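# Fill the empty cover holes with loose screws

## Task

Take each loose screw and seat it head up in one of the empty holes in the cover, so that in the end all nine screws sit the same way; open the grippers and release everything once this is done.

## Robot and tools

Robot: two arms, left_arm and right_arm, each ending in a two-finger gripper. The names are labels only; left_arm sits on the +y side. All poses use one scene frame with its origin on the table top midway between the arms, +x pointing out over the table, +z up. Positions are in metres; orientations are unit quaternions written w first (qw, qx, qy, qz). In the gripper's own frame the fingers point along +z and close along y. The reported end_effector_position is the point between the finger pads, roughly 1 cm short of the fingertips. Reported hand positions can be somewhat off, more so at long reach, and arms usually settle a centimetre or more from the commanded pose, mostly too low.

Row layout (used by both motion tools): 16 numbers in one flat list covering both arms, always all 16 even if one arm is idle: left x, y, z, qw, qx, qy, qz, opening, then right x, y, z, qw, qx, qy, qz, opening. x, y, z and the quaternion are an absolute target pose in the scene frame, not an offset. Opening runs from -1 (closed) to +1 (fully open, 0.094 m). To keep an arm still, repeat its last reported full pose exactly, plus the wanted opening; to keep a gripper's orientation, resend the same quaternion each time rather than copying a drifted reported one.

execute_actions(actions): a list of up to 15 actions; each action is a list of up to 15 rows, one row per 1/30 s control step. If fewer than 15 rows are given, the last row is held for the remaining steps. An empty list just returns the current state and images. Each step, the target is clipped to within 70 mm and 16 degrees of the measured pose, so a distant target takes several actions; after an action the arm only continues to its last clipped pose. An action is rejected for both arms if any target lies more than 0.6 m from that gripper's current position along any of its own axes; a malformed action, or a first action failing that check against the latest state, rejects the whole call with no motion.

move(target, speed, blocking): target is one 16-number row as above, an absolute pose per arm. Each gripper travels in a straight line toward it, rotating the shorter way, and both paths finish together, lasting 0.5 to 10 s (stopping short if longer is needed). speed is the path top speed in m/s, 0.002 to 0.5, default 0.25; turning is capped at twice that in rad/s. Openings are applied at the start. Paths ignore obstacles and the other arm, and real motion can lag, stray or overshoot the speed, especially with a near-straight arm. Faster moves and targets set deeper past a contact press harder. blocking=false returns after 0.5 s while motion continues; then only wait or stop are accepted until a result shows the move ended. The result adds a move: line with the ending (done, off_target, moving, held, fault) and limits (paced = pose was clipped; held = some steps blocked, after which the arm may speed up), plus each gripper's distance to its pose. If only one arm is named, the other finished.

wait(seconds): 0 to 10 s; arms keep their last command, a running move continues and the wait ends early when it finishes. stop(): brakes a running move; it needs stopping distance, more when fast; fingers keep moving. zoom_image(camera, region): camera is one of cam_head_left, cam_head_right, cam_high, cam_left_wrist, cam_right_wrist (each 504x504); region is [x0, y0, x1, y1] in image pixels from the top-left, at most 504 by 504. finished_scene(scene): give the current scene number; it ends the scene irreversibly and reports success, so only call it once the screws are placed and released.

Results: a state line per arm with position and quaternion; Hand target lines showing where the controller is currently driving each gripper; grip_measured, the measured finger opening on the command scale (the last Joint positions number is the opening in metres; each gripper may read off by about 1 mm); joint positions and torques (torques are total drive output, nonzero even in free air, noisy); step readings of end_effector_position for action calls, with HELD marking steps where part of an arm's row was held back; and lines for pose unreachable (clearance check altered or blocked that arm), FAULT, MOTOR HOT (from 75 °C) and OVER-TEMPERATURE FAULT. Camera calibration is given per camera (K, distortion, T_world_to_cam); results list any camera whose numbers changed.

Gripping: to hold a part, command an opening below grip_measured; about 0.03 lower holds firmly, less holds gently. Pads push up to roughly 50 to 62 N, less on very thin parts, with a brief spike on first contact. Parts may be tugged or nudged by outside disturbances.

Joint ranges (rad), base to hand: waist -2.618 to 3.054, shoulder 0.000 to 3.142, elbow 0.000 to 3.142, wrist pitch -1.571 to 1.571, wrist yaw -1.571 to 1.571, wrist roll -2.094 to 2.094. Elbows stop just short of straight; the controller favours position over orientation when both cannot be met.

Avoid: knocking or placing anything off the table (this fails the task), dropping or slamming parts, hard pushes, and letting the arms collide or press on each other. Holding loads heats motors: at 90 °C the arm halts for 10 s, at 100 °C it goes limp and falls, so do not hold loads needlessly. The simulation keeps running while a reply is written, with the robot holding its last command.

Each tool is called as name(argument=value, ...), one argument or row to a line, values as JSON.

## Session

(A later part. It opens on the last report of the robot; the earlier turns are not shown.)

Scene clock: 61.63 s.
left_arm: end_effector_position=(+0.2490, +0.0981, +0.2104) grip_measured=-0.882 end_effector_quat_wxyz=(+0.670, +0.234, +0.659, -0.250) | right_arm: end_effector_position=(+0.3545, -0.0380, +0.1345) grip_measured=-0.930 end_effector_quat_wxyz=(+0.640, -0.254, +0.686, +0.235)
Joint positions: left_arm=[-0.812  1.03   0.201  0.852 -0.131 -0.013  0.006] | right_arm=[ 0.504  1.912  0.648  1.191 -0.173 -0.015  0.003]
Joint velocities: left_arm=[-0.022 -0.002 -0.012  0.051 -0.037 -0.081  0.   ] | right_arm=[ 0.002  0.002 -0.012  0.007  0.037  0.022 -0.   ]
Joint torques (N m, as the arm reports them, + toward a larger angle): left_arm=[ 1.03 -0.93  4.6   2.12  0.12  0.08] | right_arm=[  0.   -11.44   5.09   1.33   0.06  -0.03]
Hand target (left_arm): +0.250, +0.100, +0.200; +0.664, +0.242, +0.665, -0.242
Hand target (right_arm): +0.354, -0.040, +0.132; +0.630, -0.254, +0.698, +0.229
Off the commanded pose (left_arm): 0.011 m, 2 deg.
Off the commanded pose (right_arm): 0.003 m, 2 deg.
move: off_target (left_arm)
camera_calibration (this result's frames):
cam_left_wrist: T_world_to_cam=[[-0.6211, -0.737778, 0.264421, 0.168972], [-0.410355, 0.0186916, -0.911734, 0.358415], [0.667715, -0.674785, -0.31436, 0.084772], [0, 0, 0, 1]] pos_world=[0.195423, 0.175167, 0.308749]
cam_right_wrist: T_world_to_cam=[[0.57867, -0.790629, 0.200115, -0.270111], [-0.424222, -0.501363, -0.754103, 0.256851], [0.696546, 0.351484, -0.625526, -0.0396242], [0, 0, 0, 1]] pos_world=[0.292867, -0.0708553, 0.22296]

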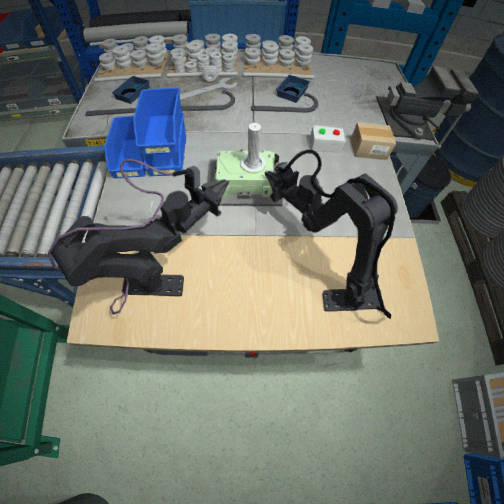

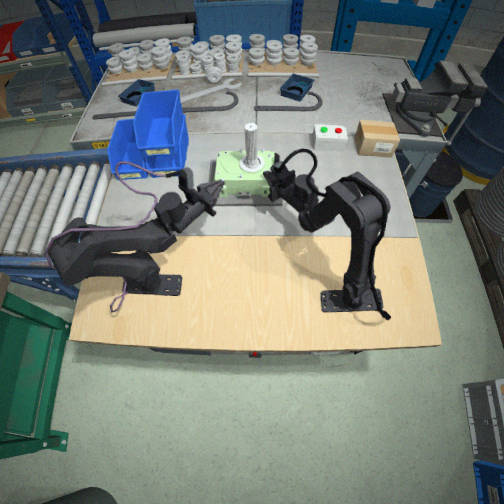

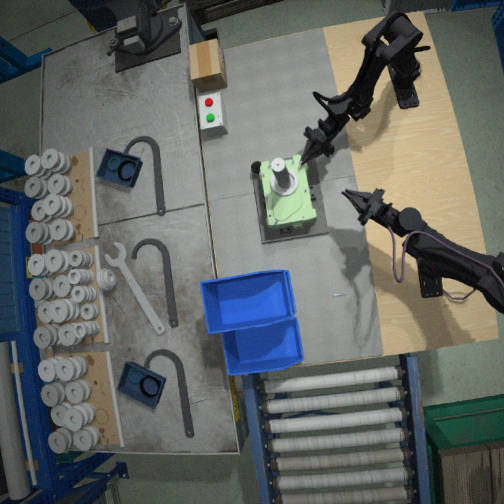

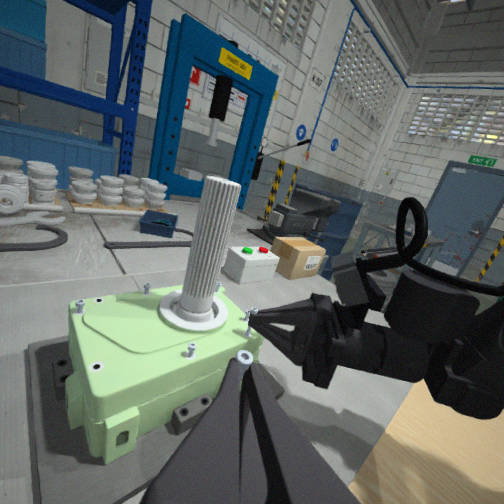

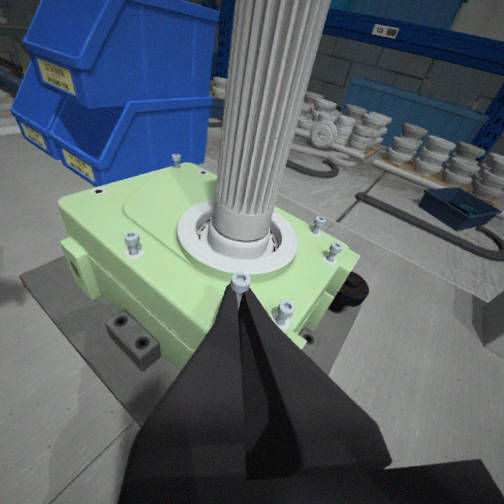

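move(
  target=[0.25,0.1,0.2,0.664,0.242,0.664,-0.242,-1,0.354,-0.038,0.12,0.647,-0.248,0.682,0.235,-1],
  speed=0.03,
)

move(
  target=[0.124,0.1,0.04,0,0,1,0,-1,0.354,-0.038,0.124,0.647,-0.248,0.682,0.235,-0.5],
  speed=0.25,
)

move(
  target=[0.124,0.1,0.008,0,0,1,0,-1,0.33,-0.06,0.18,0.647,-0.248,0.682,0.235,-0.5],
  speed=0.06,
)

move(
  target=[0.124,0.1,0.008,0,0,1,0,-0.3,0.25,0.0,0.2,0.664,-0.242,0.664,0.242,-1],
  speed=0.15,
)

move(
  target=[0.108,0.1,0.008,0,0,1,0,-0.3,0.25,0.0,0.2,0.664,-0.242,0.664,0.242,-1],
  speed=0.04,
)

move(
  target=[0.108,0.1,0.008,0,0,1,0,-1,0.25,0.0,0.2,0.664,-0.242,0.664,0.242,-1],
)

Scene clock: 62.63 s.
left_arm: end_effector_position=(+0.2490, +0.0981, +0.2104) grip_measured=-0.882 end_effector_quat_wxyz=(+0.670, +0.234, +0.659, -0.250) | right_arm: end_effector_position=(+0.3552, -0.0373, +0.1380) grip_measured=-0.930 end_effector_quat_wxyz=(+0.661, -0.250, +0.666, +0.240)
Joint positions: left_arm=[-0.812  1.03   0.201  0.852 -0.131 -0.013  0.006] | right_arm=[ 0.504  1.961  0.644  1.306 -0.174 -0.013  0.003]
Joint velocities: left_arm=[ 0.002 -0.007  0.017 -0.007 -0.051 -0.037  0.001] | right_arm=[-0.007  0.032 -0.002  0.066 -0.022 -0.051 -0.001]
Joint torques (N m, as the arm reports them, + toward a larger angle): left_arm=[ 1.03 -0.9   4.6   2.12  0.12  0.09] | right_arm=[ 0.35 -7.31  4.07  1.78  0.13  0.03]
Hand target (left_arm): +0.250, +0.100, +0.200; +0.664, +0.242, +0.665, -0.242
Hand target (right_arm): +0.354, -0.038, +0.120; +0.647, -0.248, +0.682, +0.235
Off the commanded pose (left_arm): 0.011 m, 2 deg.
Off the commanded pose (right_arm): 0.018 m, 3 deg.
move: off_target (left_arm, right_arm)
camera_calibration (this result's frames):
cam_left_wrist: T_world_to_cam=[[-0.6211, -0.737778, 0.264421, 0.168972], [-0.410355, 0.0186916, -0.911734, 0.358415], [0.667715, -0.674785, -0.31436, 0.084772], [0, 0, 0, 1]] pos_world=[0.195423, 0.175167, 0.308749]
cam_right_wrist: T_world_to_cam=[[0.569166, -0.796475, 0.20415, -0.26811], [-0.3841, -0.477092, -0.790474, 0.251809], [0.726992, 0.371497, -0.577471, -0.0548649], [0, 0, 0, 1]] pos_world=[0.289205, -0.0730249, 0.222101]

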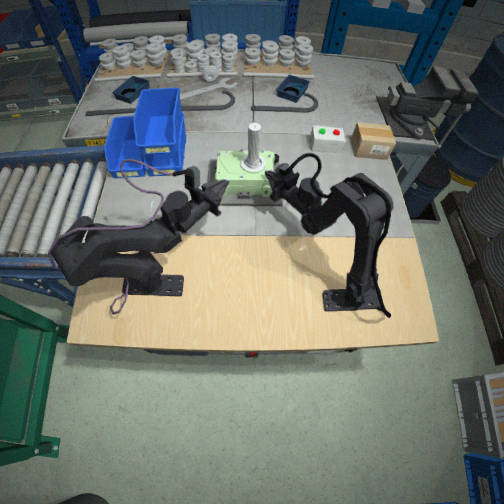

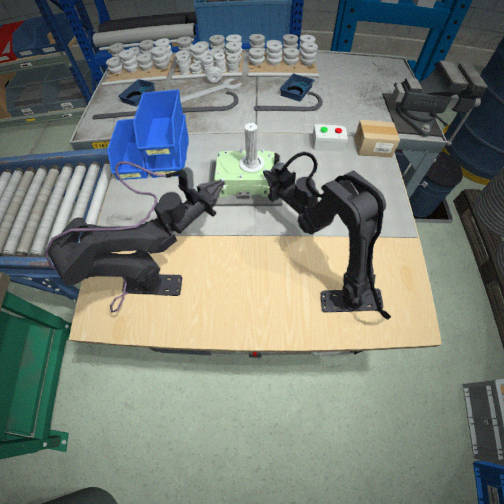

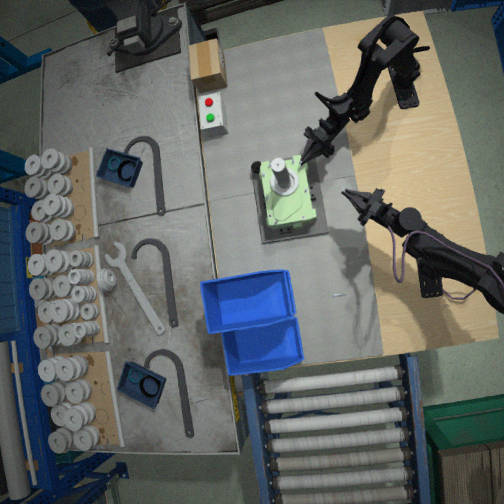

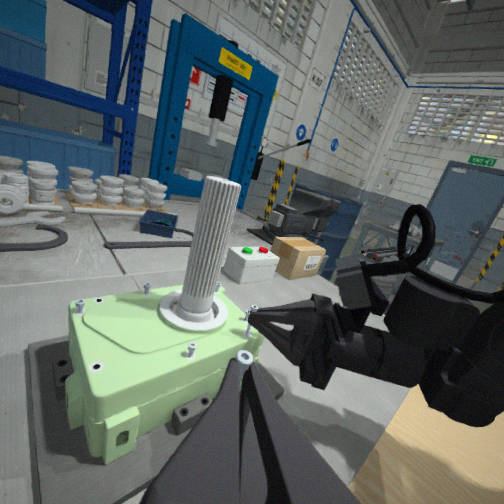

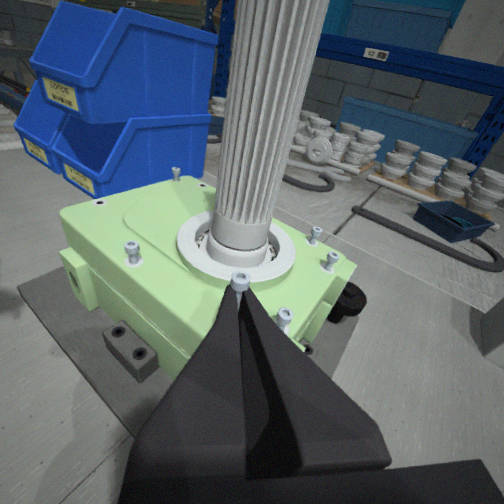

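Scene clock: 66.57 s.
left_arm: end_effector_position=(+0.1215, +0.1024, +0.0367) grip_measured=-0.882 end_effector_quat_wxyz=(+0.006, +0.016, +1.000, +0.001) | right_arm: end_effector_position=(+0.3561, -0.0384, +0.1375) grip_measured=-0.501 end_effector_quat_wxyz=(+0.662, -0.247, +0.667, +0.237)
Joint positions: left_arm=[-1.083  1.598  0.961 -0.931 -0.011 -1.07   0.006] | right_arm=[ 0.504  1.961  0.644  1.304 -0.166 -0.013  0.023]
Joint velocities: left_arm=[-0.007  0.012 -0.017 -0.007 -0.11   0.007  0.   ] | right_arm=[0.007 0.007 0.002 0.022 0.066 0.022 0.   ]
Joint torques (N m, as the arm reports them, + toward a larger angle): left_arm=[ 1.04 -5.05  6.92  0.08  0.03 -0.1 ] | right_arm=[ 0.36 -8.6   4.24  1.67  0.06  0.04]
Hand target (left_arm): +0.125, +0.100, +0.040; +0.002, +0.004, +1.000, +0.000
Hand target (right_arm): +0.354, -0.038, +0.124; +0.647, -0.248, +0.682, +0.235
Off the commanded pose (left_arm): 0.005 m, 2 deg.
Off the commanded pose (right_arm): 0.014 m, 2 deg.
move: off_target (right_arm)
camera_calibration (this result's frames):
cam_left_wrist: T_world_to_cam=[[0.218618, -0.975797, -0.00521853, 0.0711645], [-0.918761, -0.207636, 0.335806, 0.186846], [-0.328762, -0.0686188, -0.941917, 0.200194], [0, 0, 0, 1]] pos_world=[0.221925, 0.121975, 0.126193]
cam_right_wrist: T_world_to_cam=[[0.563094, -0.800796, 0.204087, -0.267401], [-0.389173, -0.474825, -0.789358, 0.253007], [0.72902, 0.365058, -0.579019, -0.0561547], [0, 0, 0, 1]] pos_world=[0.289973, -0.0735002, 0.221771]

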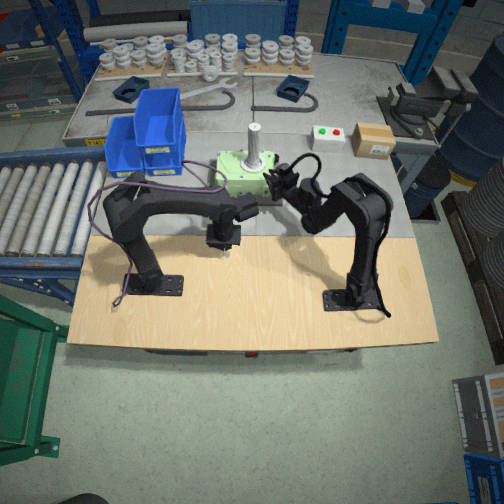

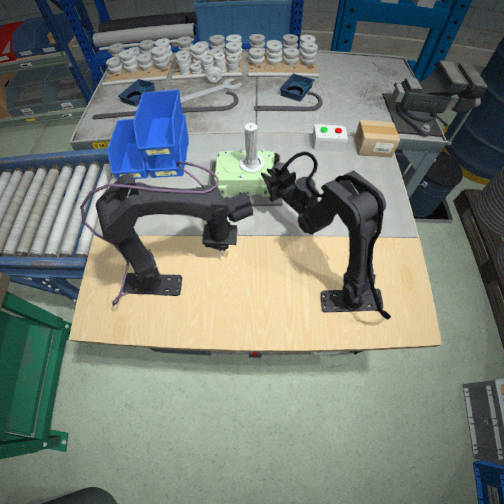

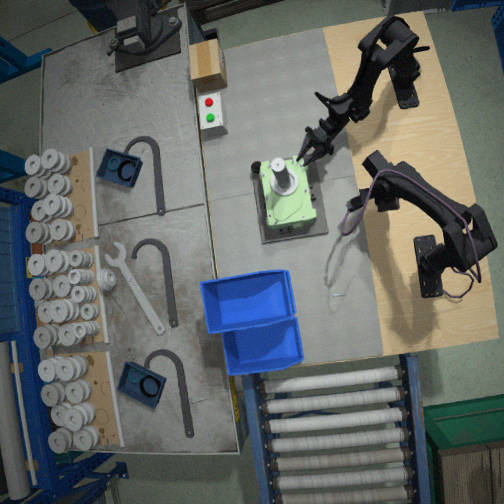

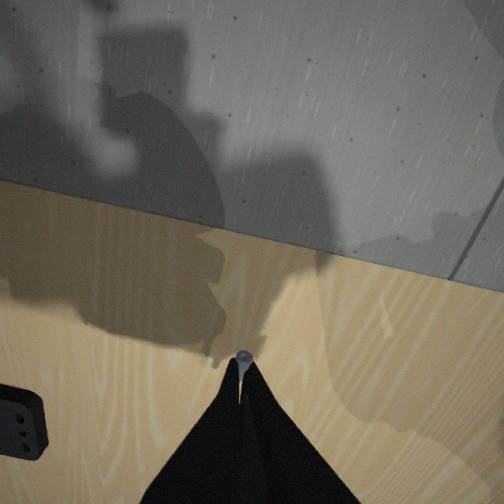

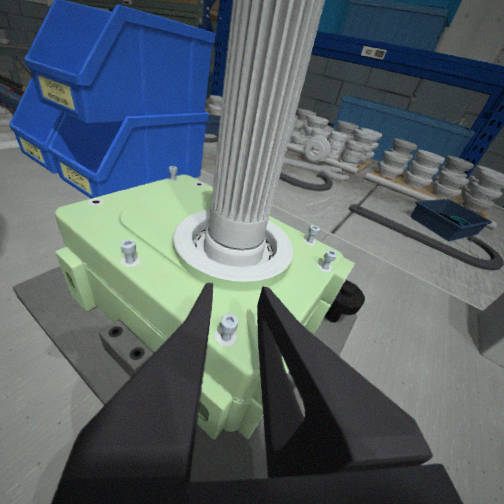

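Scene clock: 68.07 s.
left_arm: end_effector_position=(+0.1241, +0.0949, +0.0146) grip_measured=-0.882 end_effector_quat_wxyz=(+0.006, +0.011, +1.000, -0.007) | right_arm: end_effector_position=(+0.3325, -0.0547, +0.1822) grip_measured=-0.501 end_effector_quat_wxyz=(+0.653, -0.249, +0.675, +0.236)
Joint positions: left_arm=[-1.083  1.653  0.922 -0.823 -0.004 -1.079  0.006] | right_arm=[ 0.496  1.668  0.575  1.056 -0.175 -0.013  0.023]
Joint velocities: left_arm=[ 0.007 -0.012  0.012  0.007  0.022  0.11  -0.001] | right_arm=[ 0.007 -0.002 -0.002 -0.051 -0.11  -0.037  0.001]
Joint torques (N m, as the arm reports them, + toward a larger angle): left_arm=[ 1.   -5.23  3.57  0.41  0.04 -0.1 ] | right_arm=[-0.56 -9.39  4.75  1.68 -0.09  0.04]
Hand target (left_arm): +0.124, +0.100, +0.008; -0.000, +0.000, +1.000, +0.000
Hand target (right_arm): +0.330, -0.060, +0.180; +0.647, -0.248, +0.682, +0.235
Off the commanded pose (left_arm): 0.008 m, 2 deg.
Off the commanded pose (right_arm): 0.006 m, 1 deg.
move: done
camera_calibration (this result's frames):
cam_left_wrist: T_world_to_cam=[[0.227105, -0.973818, 0.0101336, 0.0616628], [-0.917128, -0.210361, 0.338564, 0.195028], [-0.327568, -0.0861832, -0.940889, 0.18124], [0, 0, 0, 1]] pos_world=[0.22423, 0.116694, 0.103873]
cam_right_wrist: T_world_to_cam=[[0.568243, -0.797731, 0.201804, -0.277405], [-0.404955, -0.484602, -0.775353, 0.273528], [0.716318, 0.358868, -0.598416, 0.000325108], [0, 0, 0, 1]] pos_world=[0.268167, -0.088859, 0.268257]

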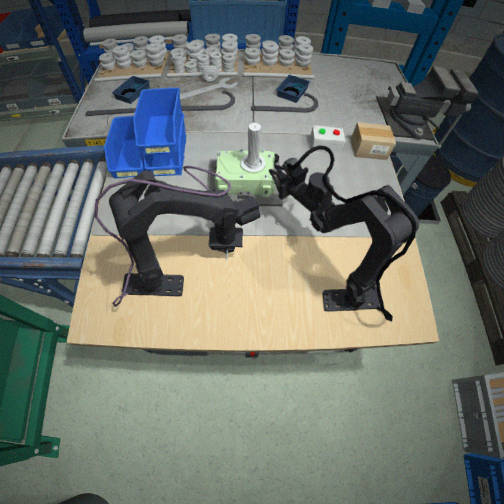

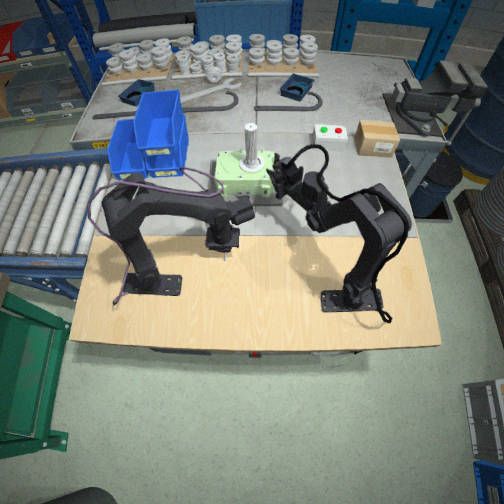

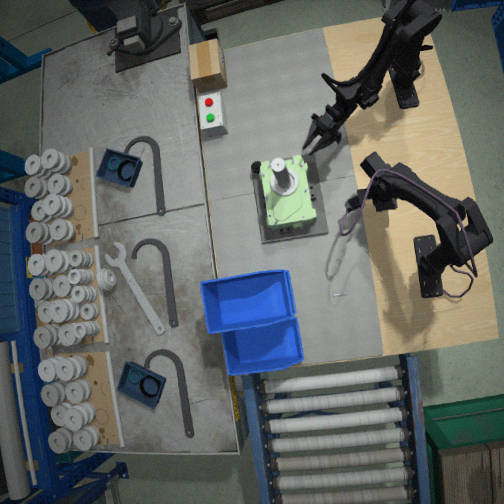

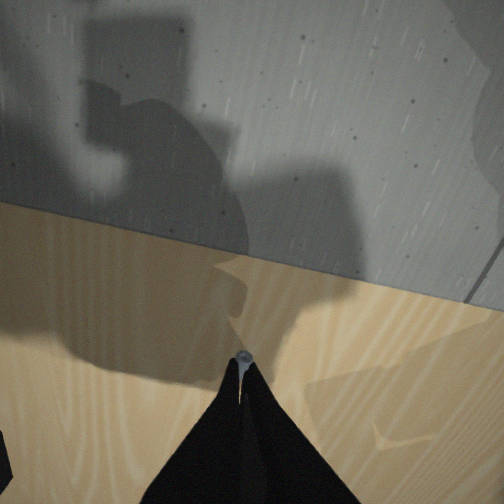

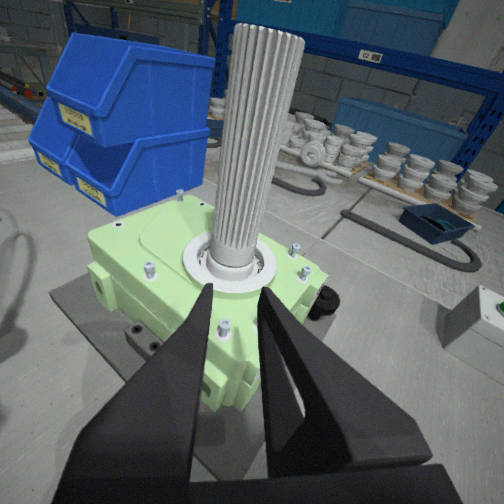

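Scene clock: 69.33 s.
left_arm: end_effector_position=(+0.1241, +0.0947, +0.0146) grip_measured=-0.302 end_effector_quat_wxyz=(+0.006, +0.011, +1.000, -0.007) | right_arm: end_effector_position=(+0.2543, +0.0040, +0.1989) grip_measured=-0.985 end_effector_quat_wxyz=(+0.665, -0.244, +0.663, +0.243)
Joint positions: left_arm=[-1.083  1.653  0.922 -0.823 -0.004 -1.079  0.033] | right_arm=[ 0.848  1.56   0.5    1.063  0.172 -0.004  0.001]
Joint velocities: left_arm=[ 0.002 -0.012 -0.007 -0.095 -0.007  0.066 -0.   ] | right_arm=[ 0.002  0.012 -0.012 -0.007 -0.066  0.022  0.001]
Joint torques (N m, as the arm reports them, + toward a larger angle): left_arm=[ 0.98 -5.25  3.54  0.39  0.04 -0.12] | right_arm=[ 0.35 -8.55  4.91  1.76  0.07  0.04]
Hand target (left_arm): +0.124, +0.100, +0.008; -0.000, +0.000, +1.000, +0.000
Hand target (right_arm): +0.251, +0.001, +0.200; +0.664, -0.242, +0.664, +0.242
Off the commanded pose (left_arm): 0.008 m, 2 deg.
Off the commanded pose (right_arm): 0.006 m, 0 deg.
move: done
camera_calibration (this result's frames):
cam_left_wrist: T_world_to_cam=[[0.227101, -0.97381, 0.0108745, 0.0614675], [-0.917244, -0.210131, 0.33839, 0.195065], [-0.327243, -0.0868234, -0.940943, 0.181278], [0, 0, 0, 1]] pos_world=[0.224285, 0.116586, 0.103896]
cam_right_wrist: T_world_to_cam=[[0.565584, -0.801099, 0.195843, -0.187586], [-0.381139, -0.464505, -0.799355, 0.281864], [0.731333, 0.377459, -0.568047, 0.0353307], [0, 0, 0, 1]] pos_world=[0.187686, -0.0326839, 0.282116]

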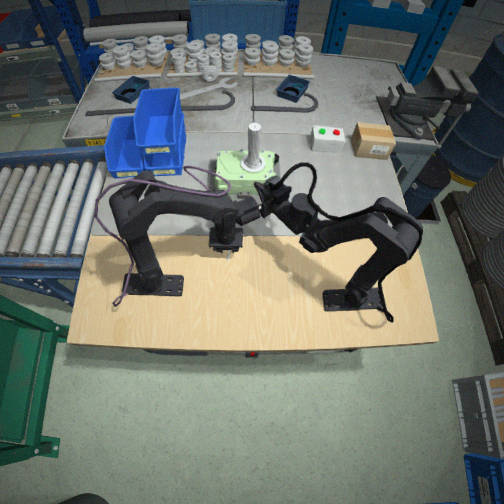

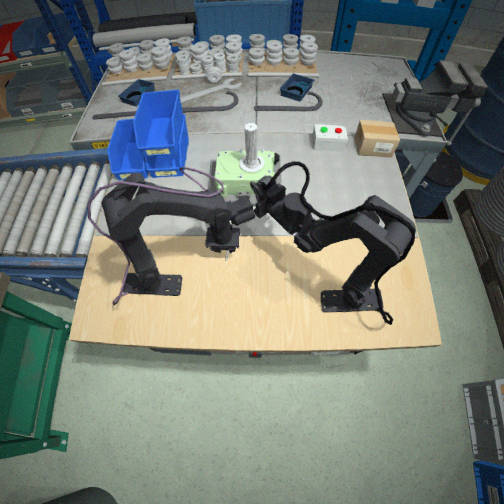

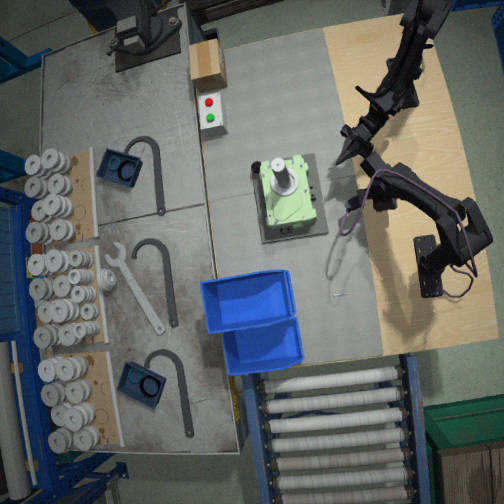

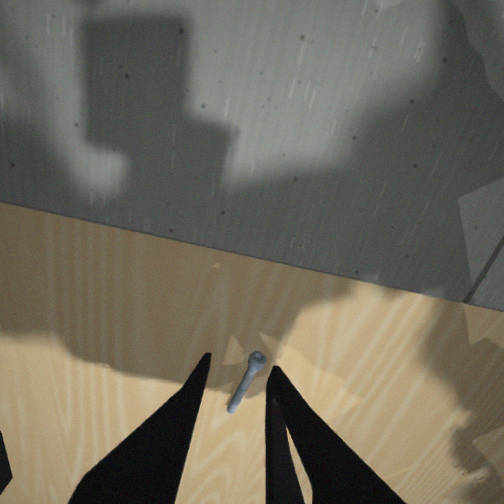

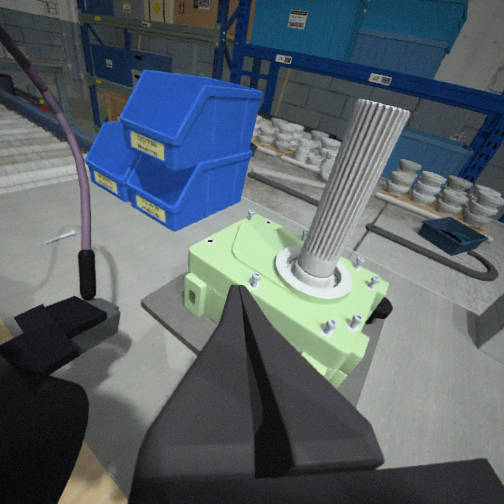

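Scene clock: 70.07 s.
left_arm: end_effector_position=(+0.1144, +0.0955, +0.0108) grip_measured=-0.302 end_effector_quat_wxyz=(+0.003, +0.002, +1.000, -0.003) | right_arm: end_effector_position=(+0.2546, +0.0037, +0.1991) grip_measured=-0.985 end_effector_quat_wxyz=(+0.666, -0.243, +0.663, +0.242)
Joint positions: left_arm=[-1.114  1.652  0.904 -0.816 -0.003 -1.129  0.033] | right_arm=[ 0.848  1.56   0.5    1.063  0.175 -0.004  0.001]
Joint velocities: left_arm=[ 0.002 -0.017  0.002  0.007  0.007  0.022 -0.001] | right_arm=[ 0.002 -0.022 -0.012  0.037  0.007 -0.007 -0.   ]
Joint torques (N m, as the arm reports them, + toward a larger angle): left_arm=[-0.98 -6.91  2.8   0.33  0.02 -0.11] | right_arm=[ 0.39 -8.84  4.66  1.74  0.04  0.04]
Hand target (left_arm): +0.108, +0.100, +0.008; -0.000, +0.000, +1.000, -0.000
Hand target (right_arm): +0.250, +0.000, +0.200; +0.665, -0.242, +0.664, +0.242
Off the commanded pose (left_arm): 0.008 m, 1 deg.
Off the commanded pose (right_arm): 0.006 m, 0 deg.
move: done
camera_calibration (this result's frames):
cam_left_wrist: T_world_to_cam=[[0.245283, -0.969451, 0.00101159, 0.0620905], [-0.911027, -0.230144, 0.342147, 0.188735], [-0.331462, -0.0848443, -0.939646, 0.174849], [0, 0, 0, 1]] pos_world=[0.214669, 0.118465, 0.0996585]
cam_right_wrist: T_world_to_cam=[[0.563348, -0.802722, 0.195641, -0.187472], [-0.381992, -0.463013, -0.799813, 0.282264], [0.732613, 0.37584, -0.567471, 0.0349155], [0, 0, 0, 1]] pos_world=[0.187855, -0.0329189, 0.28225]

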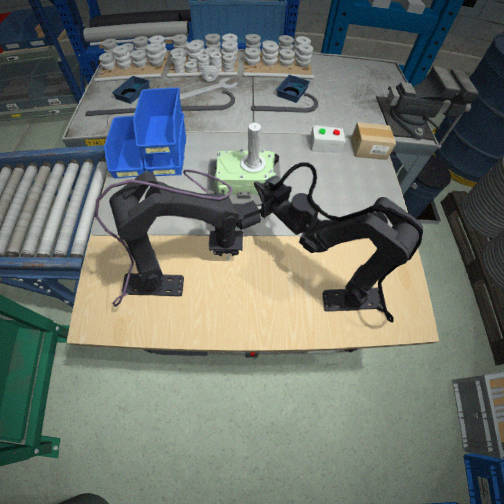

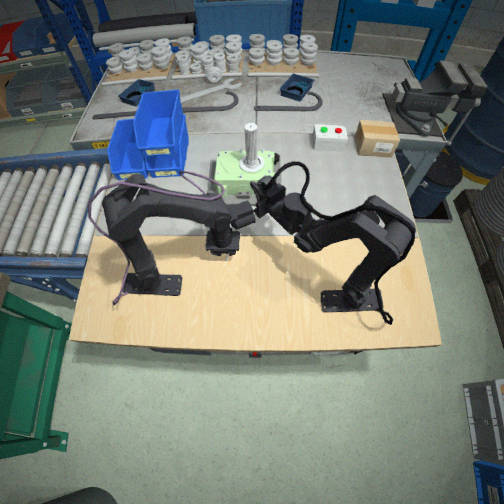

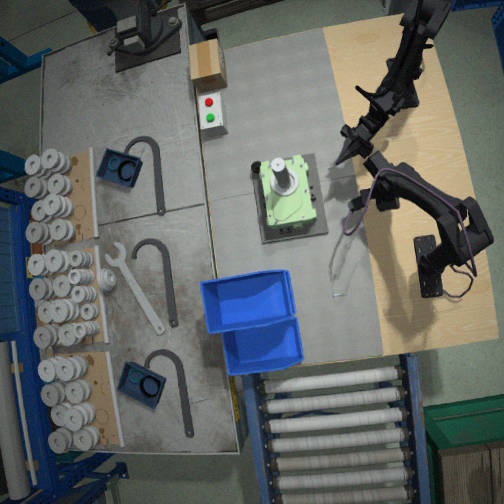

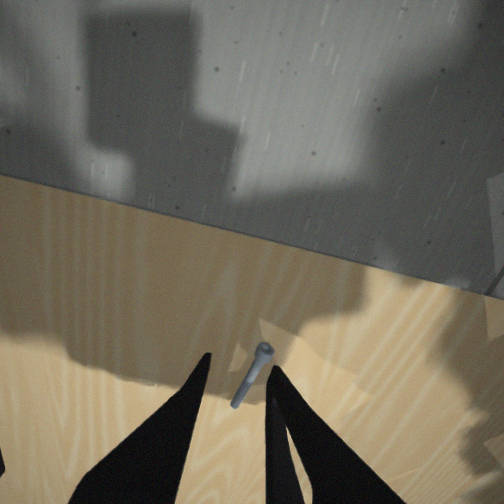

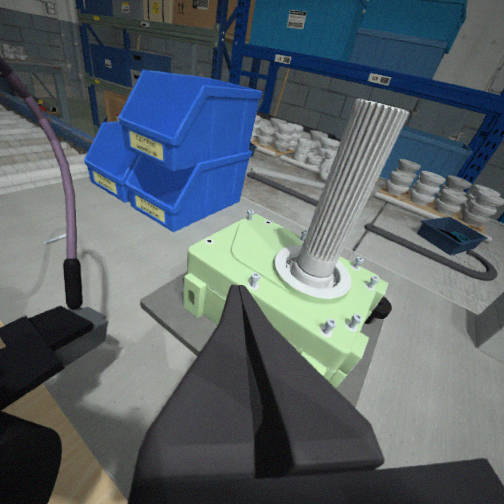

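Scene clock: 70.77 s.
left_arm: end_effector_position=(+0.1144, +0.0955, +0.0108) grip_measured=-0.936 end_effector_quat_wxyz=(+0.003, -0.000, +1.000, -0.003) | right_arm: end_effector_position=(+0.2546, +0.0036, +0.1994) grip_measured=-0.985 end_effector_quat_wxyz=(+0.666, -0.243, +0.662, +0.242)
Joint positions: left_arm=[-1.114  1.652  0.904 -0.816 -0.003 -1.133  0.003] | right_arm=[ 0.848  1.56   0.5    1.064  0.176 -0.004  0.001]
Joint velocities: left_arm=[ 0.017  0.012 -0.007 -0.022  0.022  0.051 -0.002] | right_arm=[-0.002  0.012 -0.007 -0.11  -0.037  0.022 -0.   ]
Joint torques (N m, as the arm reports them, + toward a larger angle): left_arm=[-1.06 -6.9   2.77  0.34  0.03 -0.12] | right_arm=[ 0.37 -8.85  4.67  1.73  0.06  0.04]
Hand target (left_arm): +0.108, +0.100, +0.008; -0.000, -0.000, +1.000, +0.000
Hand target (right_arm): +0.250, +0.000, +0.200; +0.665, -0.242, +0.664, +0.242
Off the commanded pose (left_arm): 0.008 m, 0 deg.
Off the commanded pose (right_arm): 0.006 m, 0 deg.
move: done
camera_calibration (this result's frames):
cam_left_wrist: T_world_to_cam=[[0.249349, -0.968413, 0.00103106, 0.0615261], [-0.910045, -0.233956, 0.342173, 0.188987], [-0.331123, -0.0862586, -0.939637, 0.174946], [0, 0, 0, 1]] pos_world=[0.214574, 0.118888, 0.0996557]
cam_right_wrist: T_world_to_cam=[[0.562899, -0.803109, 0.195347, -0.18742], [-0.381583, -0.462163, -0.8005, 0.282511], [0.733171, 0.376059, -0.566604, 0.0347475], [0, 0, 0, 1]] pos_world=[0.187824, -0.0330193, 0.28245]

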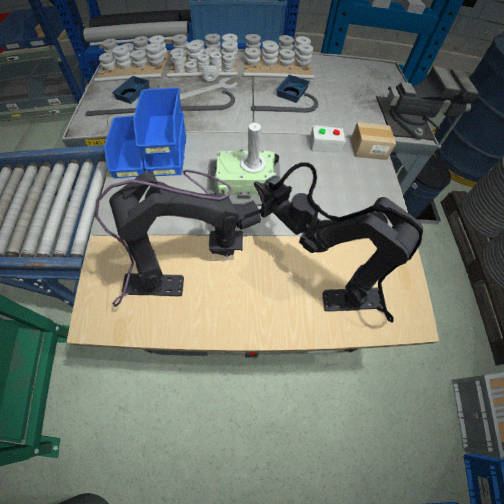

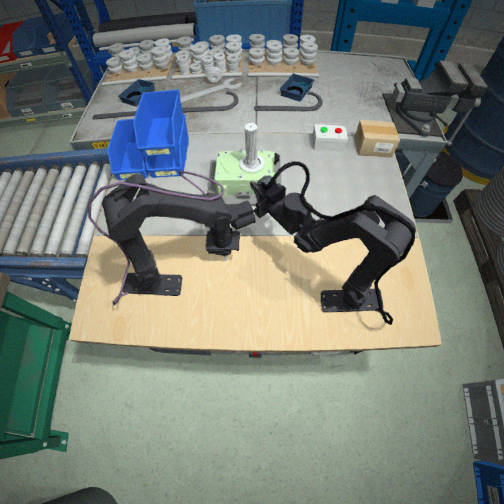

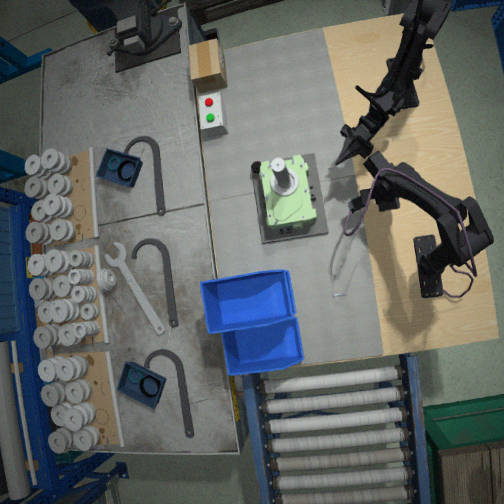

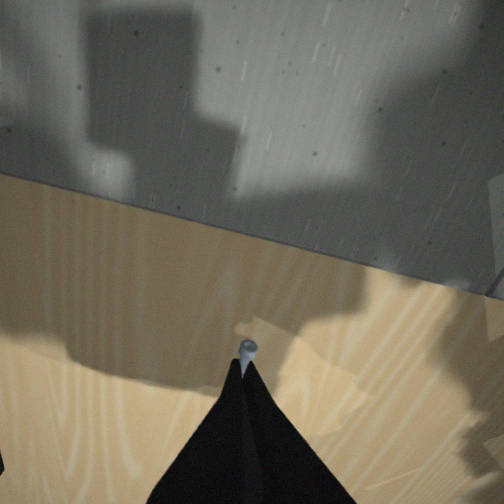

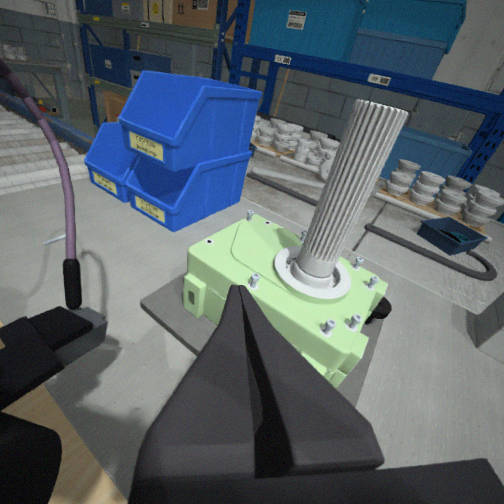

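move(
  target=[0.3,0.17,0.2,0.69,0.153,0.69,-0.153,-1,0.25,0.0,0.2,0.664,-0.242,0.664,0.242,-1],
  speed=0.25,
)

move(
  target=[0.488,0.114,0.16,0.69,0.153,0.69,-0.153,-1,0.25,0.0,0.2,0.664,-0.242,0.664,0.242,-1],
  speed=0.15,
)

zoom_image(
  camera="cam_right_wrist",
  region=[220,170,310,250],
)

Scene clock: 75.03 s.
left_arm: end_effector_position=(+0.2987, +0.1675, +0.2087) grip_measured=-0.936 end_effector_quat_wxyz=(+0.695, +0.143, +0.687, -0.158) | right_arm: end_effector_position=(+0.2546, +0.0036, +0.1998) grip_measured=-0.985 end_effector_quat_wxyz=(+0.667, -0.243, +0.662, +0.242)
Joint positions: left_arm=[-0.583  1.024  0.2    0.839 -0.173 -0.016  0.003] | right_arm=[ 0.848  1.56   0.5    1.066  0.176 -0.004  0.001]
Joint velocities: left_arm=[ 0.012  0.002 -0.002  0.022 -0.037 -0.066  0.   ] | right_arm=[-0.012  0.012 -0.012  0.022 -0.007  0.066 -0.   ]
Joint torques (N m, as the arm reports them, + toward a larger angle): left_arm=[ 1.03 -1.15  4.52  2.12  0.12  0.1 ] | right_arm=[ 0.39 -8.87  4.67  1.71  0.06  0.04]
Hand target (left_arm): +0.299, +0.170, +0.200; +0.689, +0.150, +0.693, -0.151
Hand target (right_arm): +0.250, +0.000, +0.200; +0.664, -0.242, +0.664, +0.242
Off the commanded pose (left_arm): 0.009 m, 1 deg.
Off the commanded pose (right_arm): 0.006 m, 0 deg.
move: done
camera_calibration (this result's frames):
cam_left_wrist: T_world_to_cam=[[-0.398593, -0.87753, 0.266581, 0.207996], [-0.407871, -0.0907323, -0.90852, 0.392909], [0.821441, -0.47086, -0.321753, 0.0193202], [0, 0, 0, 1]] pos_world=[0.227291, 0.227269, 0.307735]
cam_right_wrist: T_world_to_cam=[[0.56266, -0.803395, 0.194858, -0.187352], [-0.380604, -0.46099, -0.801641, 0.28286], [0.733862, 0.376888, -0.565156, 0.0345466], [0, 0, 0, 1]] pos_world=[0.187721, -0.0331426, 0.282783]

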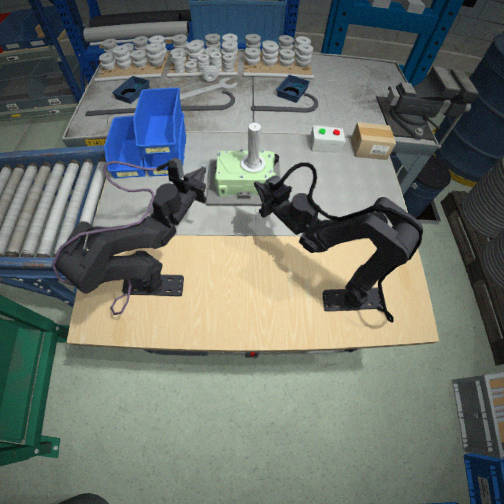

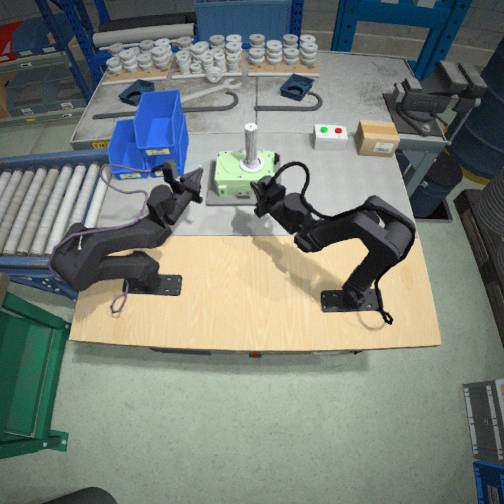

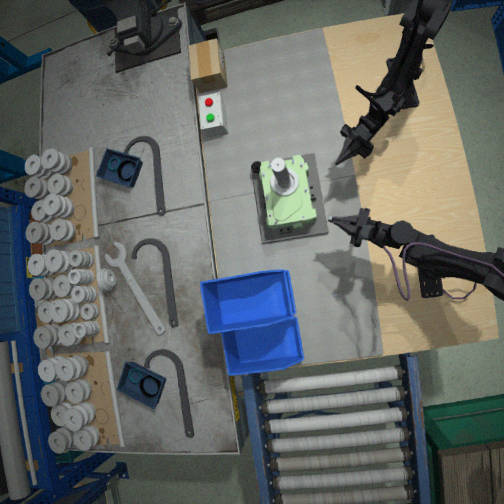

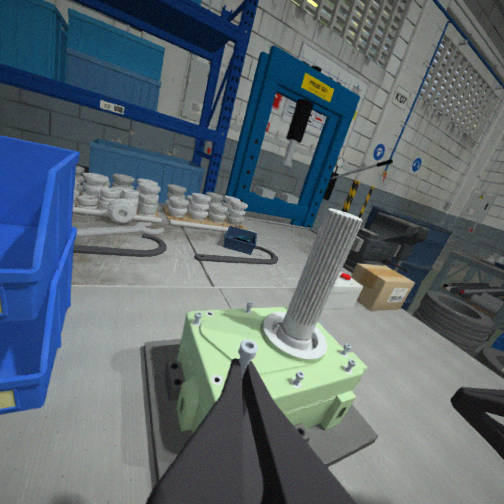

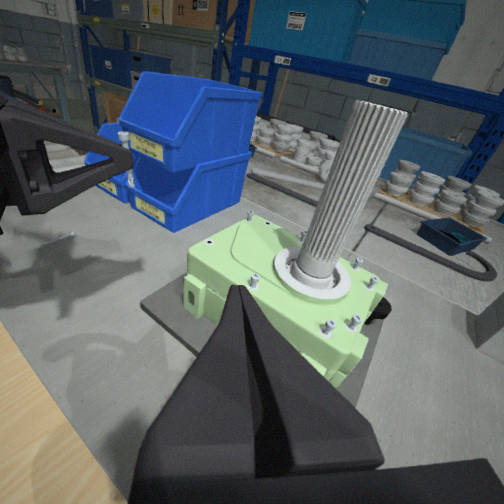

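Scene clock: 76.77 s.
left_arm: end_effector_position=(+0.4810, +0.1128, +0.1601) grip_measured=-0.936 end_effector_quat_wxyz=(+0.689, +0.148, +0.692, -0.156) | right_arm: end_effector_position=(+0.2546, +0.0036, +0.2001) grip_measured=-0.985 end_effector_quat_wxyz=(+0.667, -0.243, +0.661, +0.242)
Joint positions: left_arm=[-0.414  1.983  0.827  1.153  0.001 -0.013  0.003] | right_arm=[ 0.848  1.56   0.5    1.067  0.176 -0.004  0.001]
Joint velocities: left_arm=[ 0.002 -0.002 -0.022  0.066  0.022  0.066 -0.   ] | right_arm=[-0.002  0.007 -0.012 -0.007  0.007 -0.007  0.   ]
Joint torques (N m, as the arm reports them, + toward a larger angle): left_arm=[ 0.9  -7.9   6.67  1.9   0.12  0.1 ] | right_arm=[ 0.4  -8.83  4.65  1.7   0.06  0.04]
Hand target (left_arm): +0.487, +0.113, +0.162; +0.691, +0.153, +0.690, -0.153
Hand target (right_arm): +0.250, +0.000, +0.200; +0.664, -0.242, +0.664, +0.242
Off the commanded pose (left_arm): 0.007 m, 1 deg.
Off the commanded pose (right_arm): 0.006 m, 0 deg.
move: done
camera_calibration (this result's frames):
cam_left_wrist: T_world_to_cam=[[-0.399912, -0.878568, 0.261128, 0.247198], [-0.419847, -0.0776579, -0.904267, 0.421705], [0.814739, -0.471261, -0.337808, -0.165971], [0, 0, 0, 1]] pos_world=[0.411132, 0.171714, 0.260717]
cam_right_wrist: T_world_to_cam=[[0.562518, -0.803566, 0.194565, -0.187312], [-0.380016, -0.460285, -0.802325, 0.283069], [0.734276, 0.377384, -0.564287, 0.0344257], [0, 0, 0, 1]] pos_world=[0.187659, -0.0332168, 0.282983]

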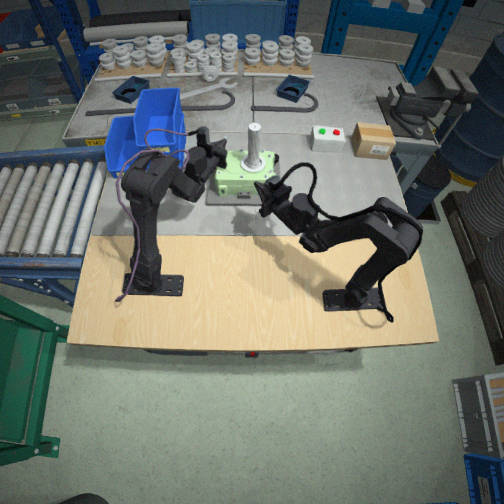

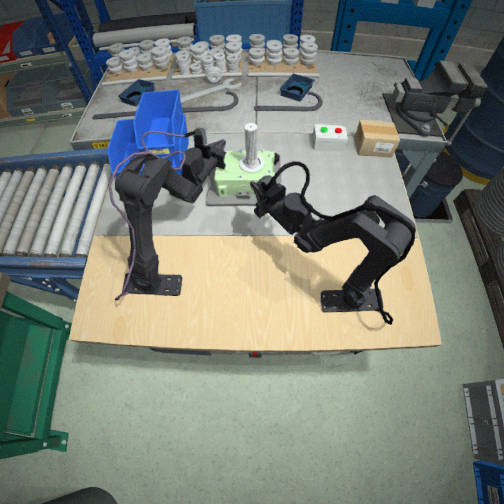

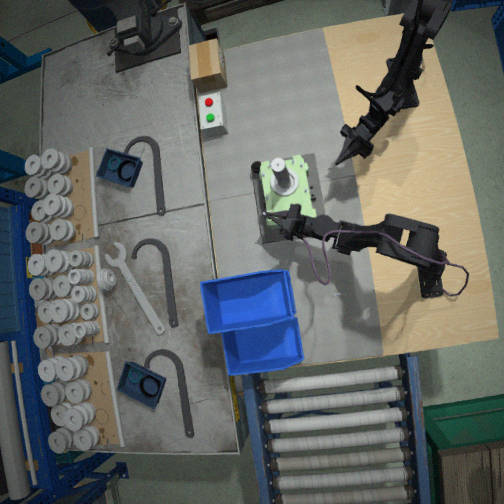

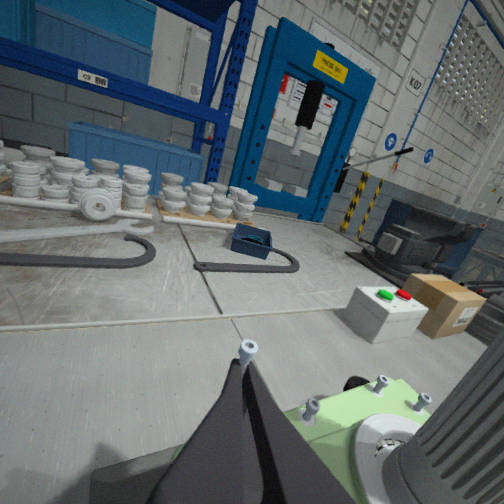

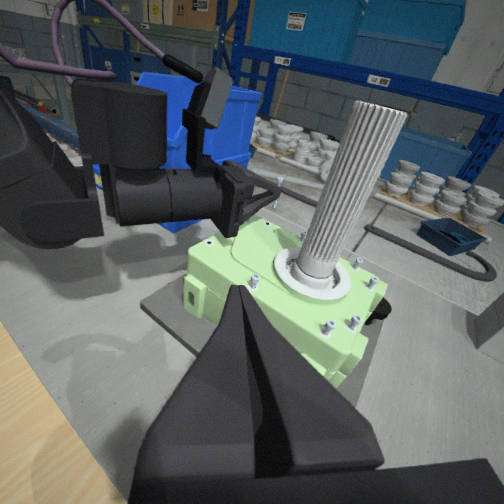

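Region (220, 170, 310, 250) of cam_right_wrist's 504x504 image, scaled by 5.600, with more detail than that image has.

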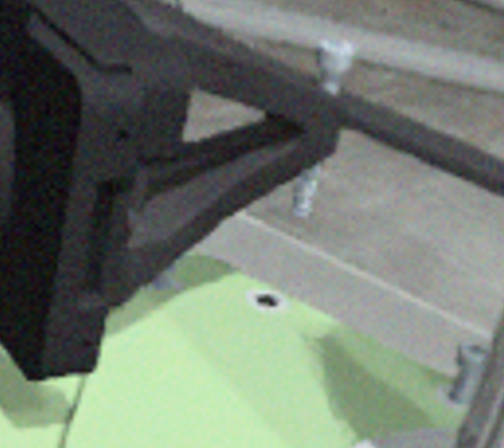

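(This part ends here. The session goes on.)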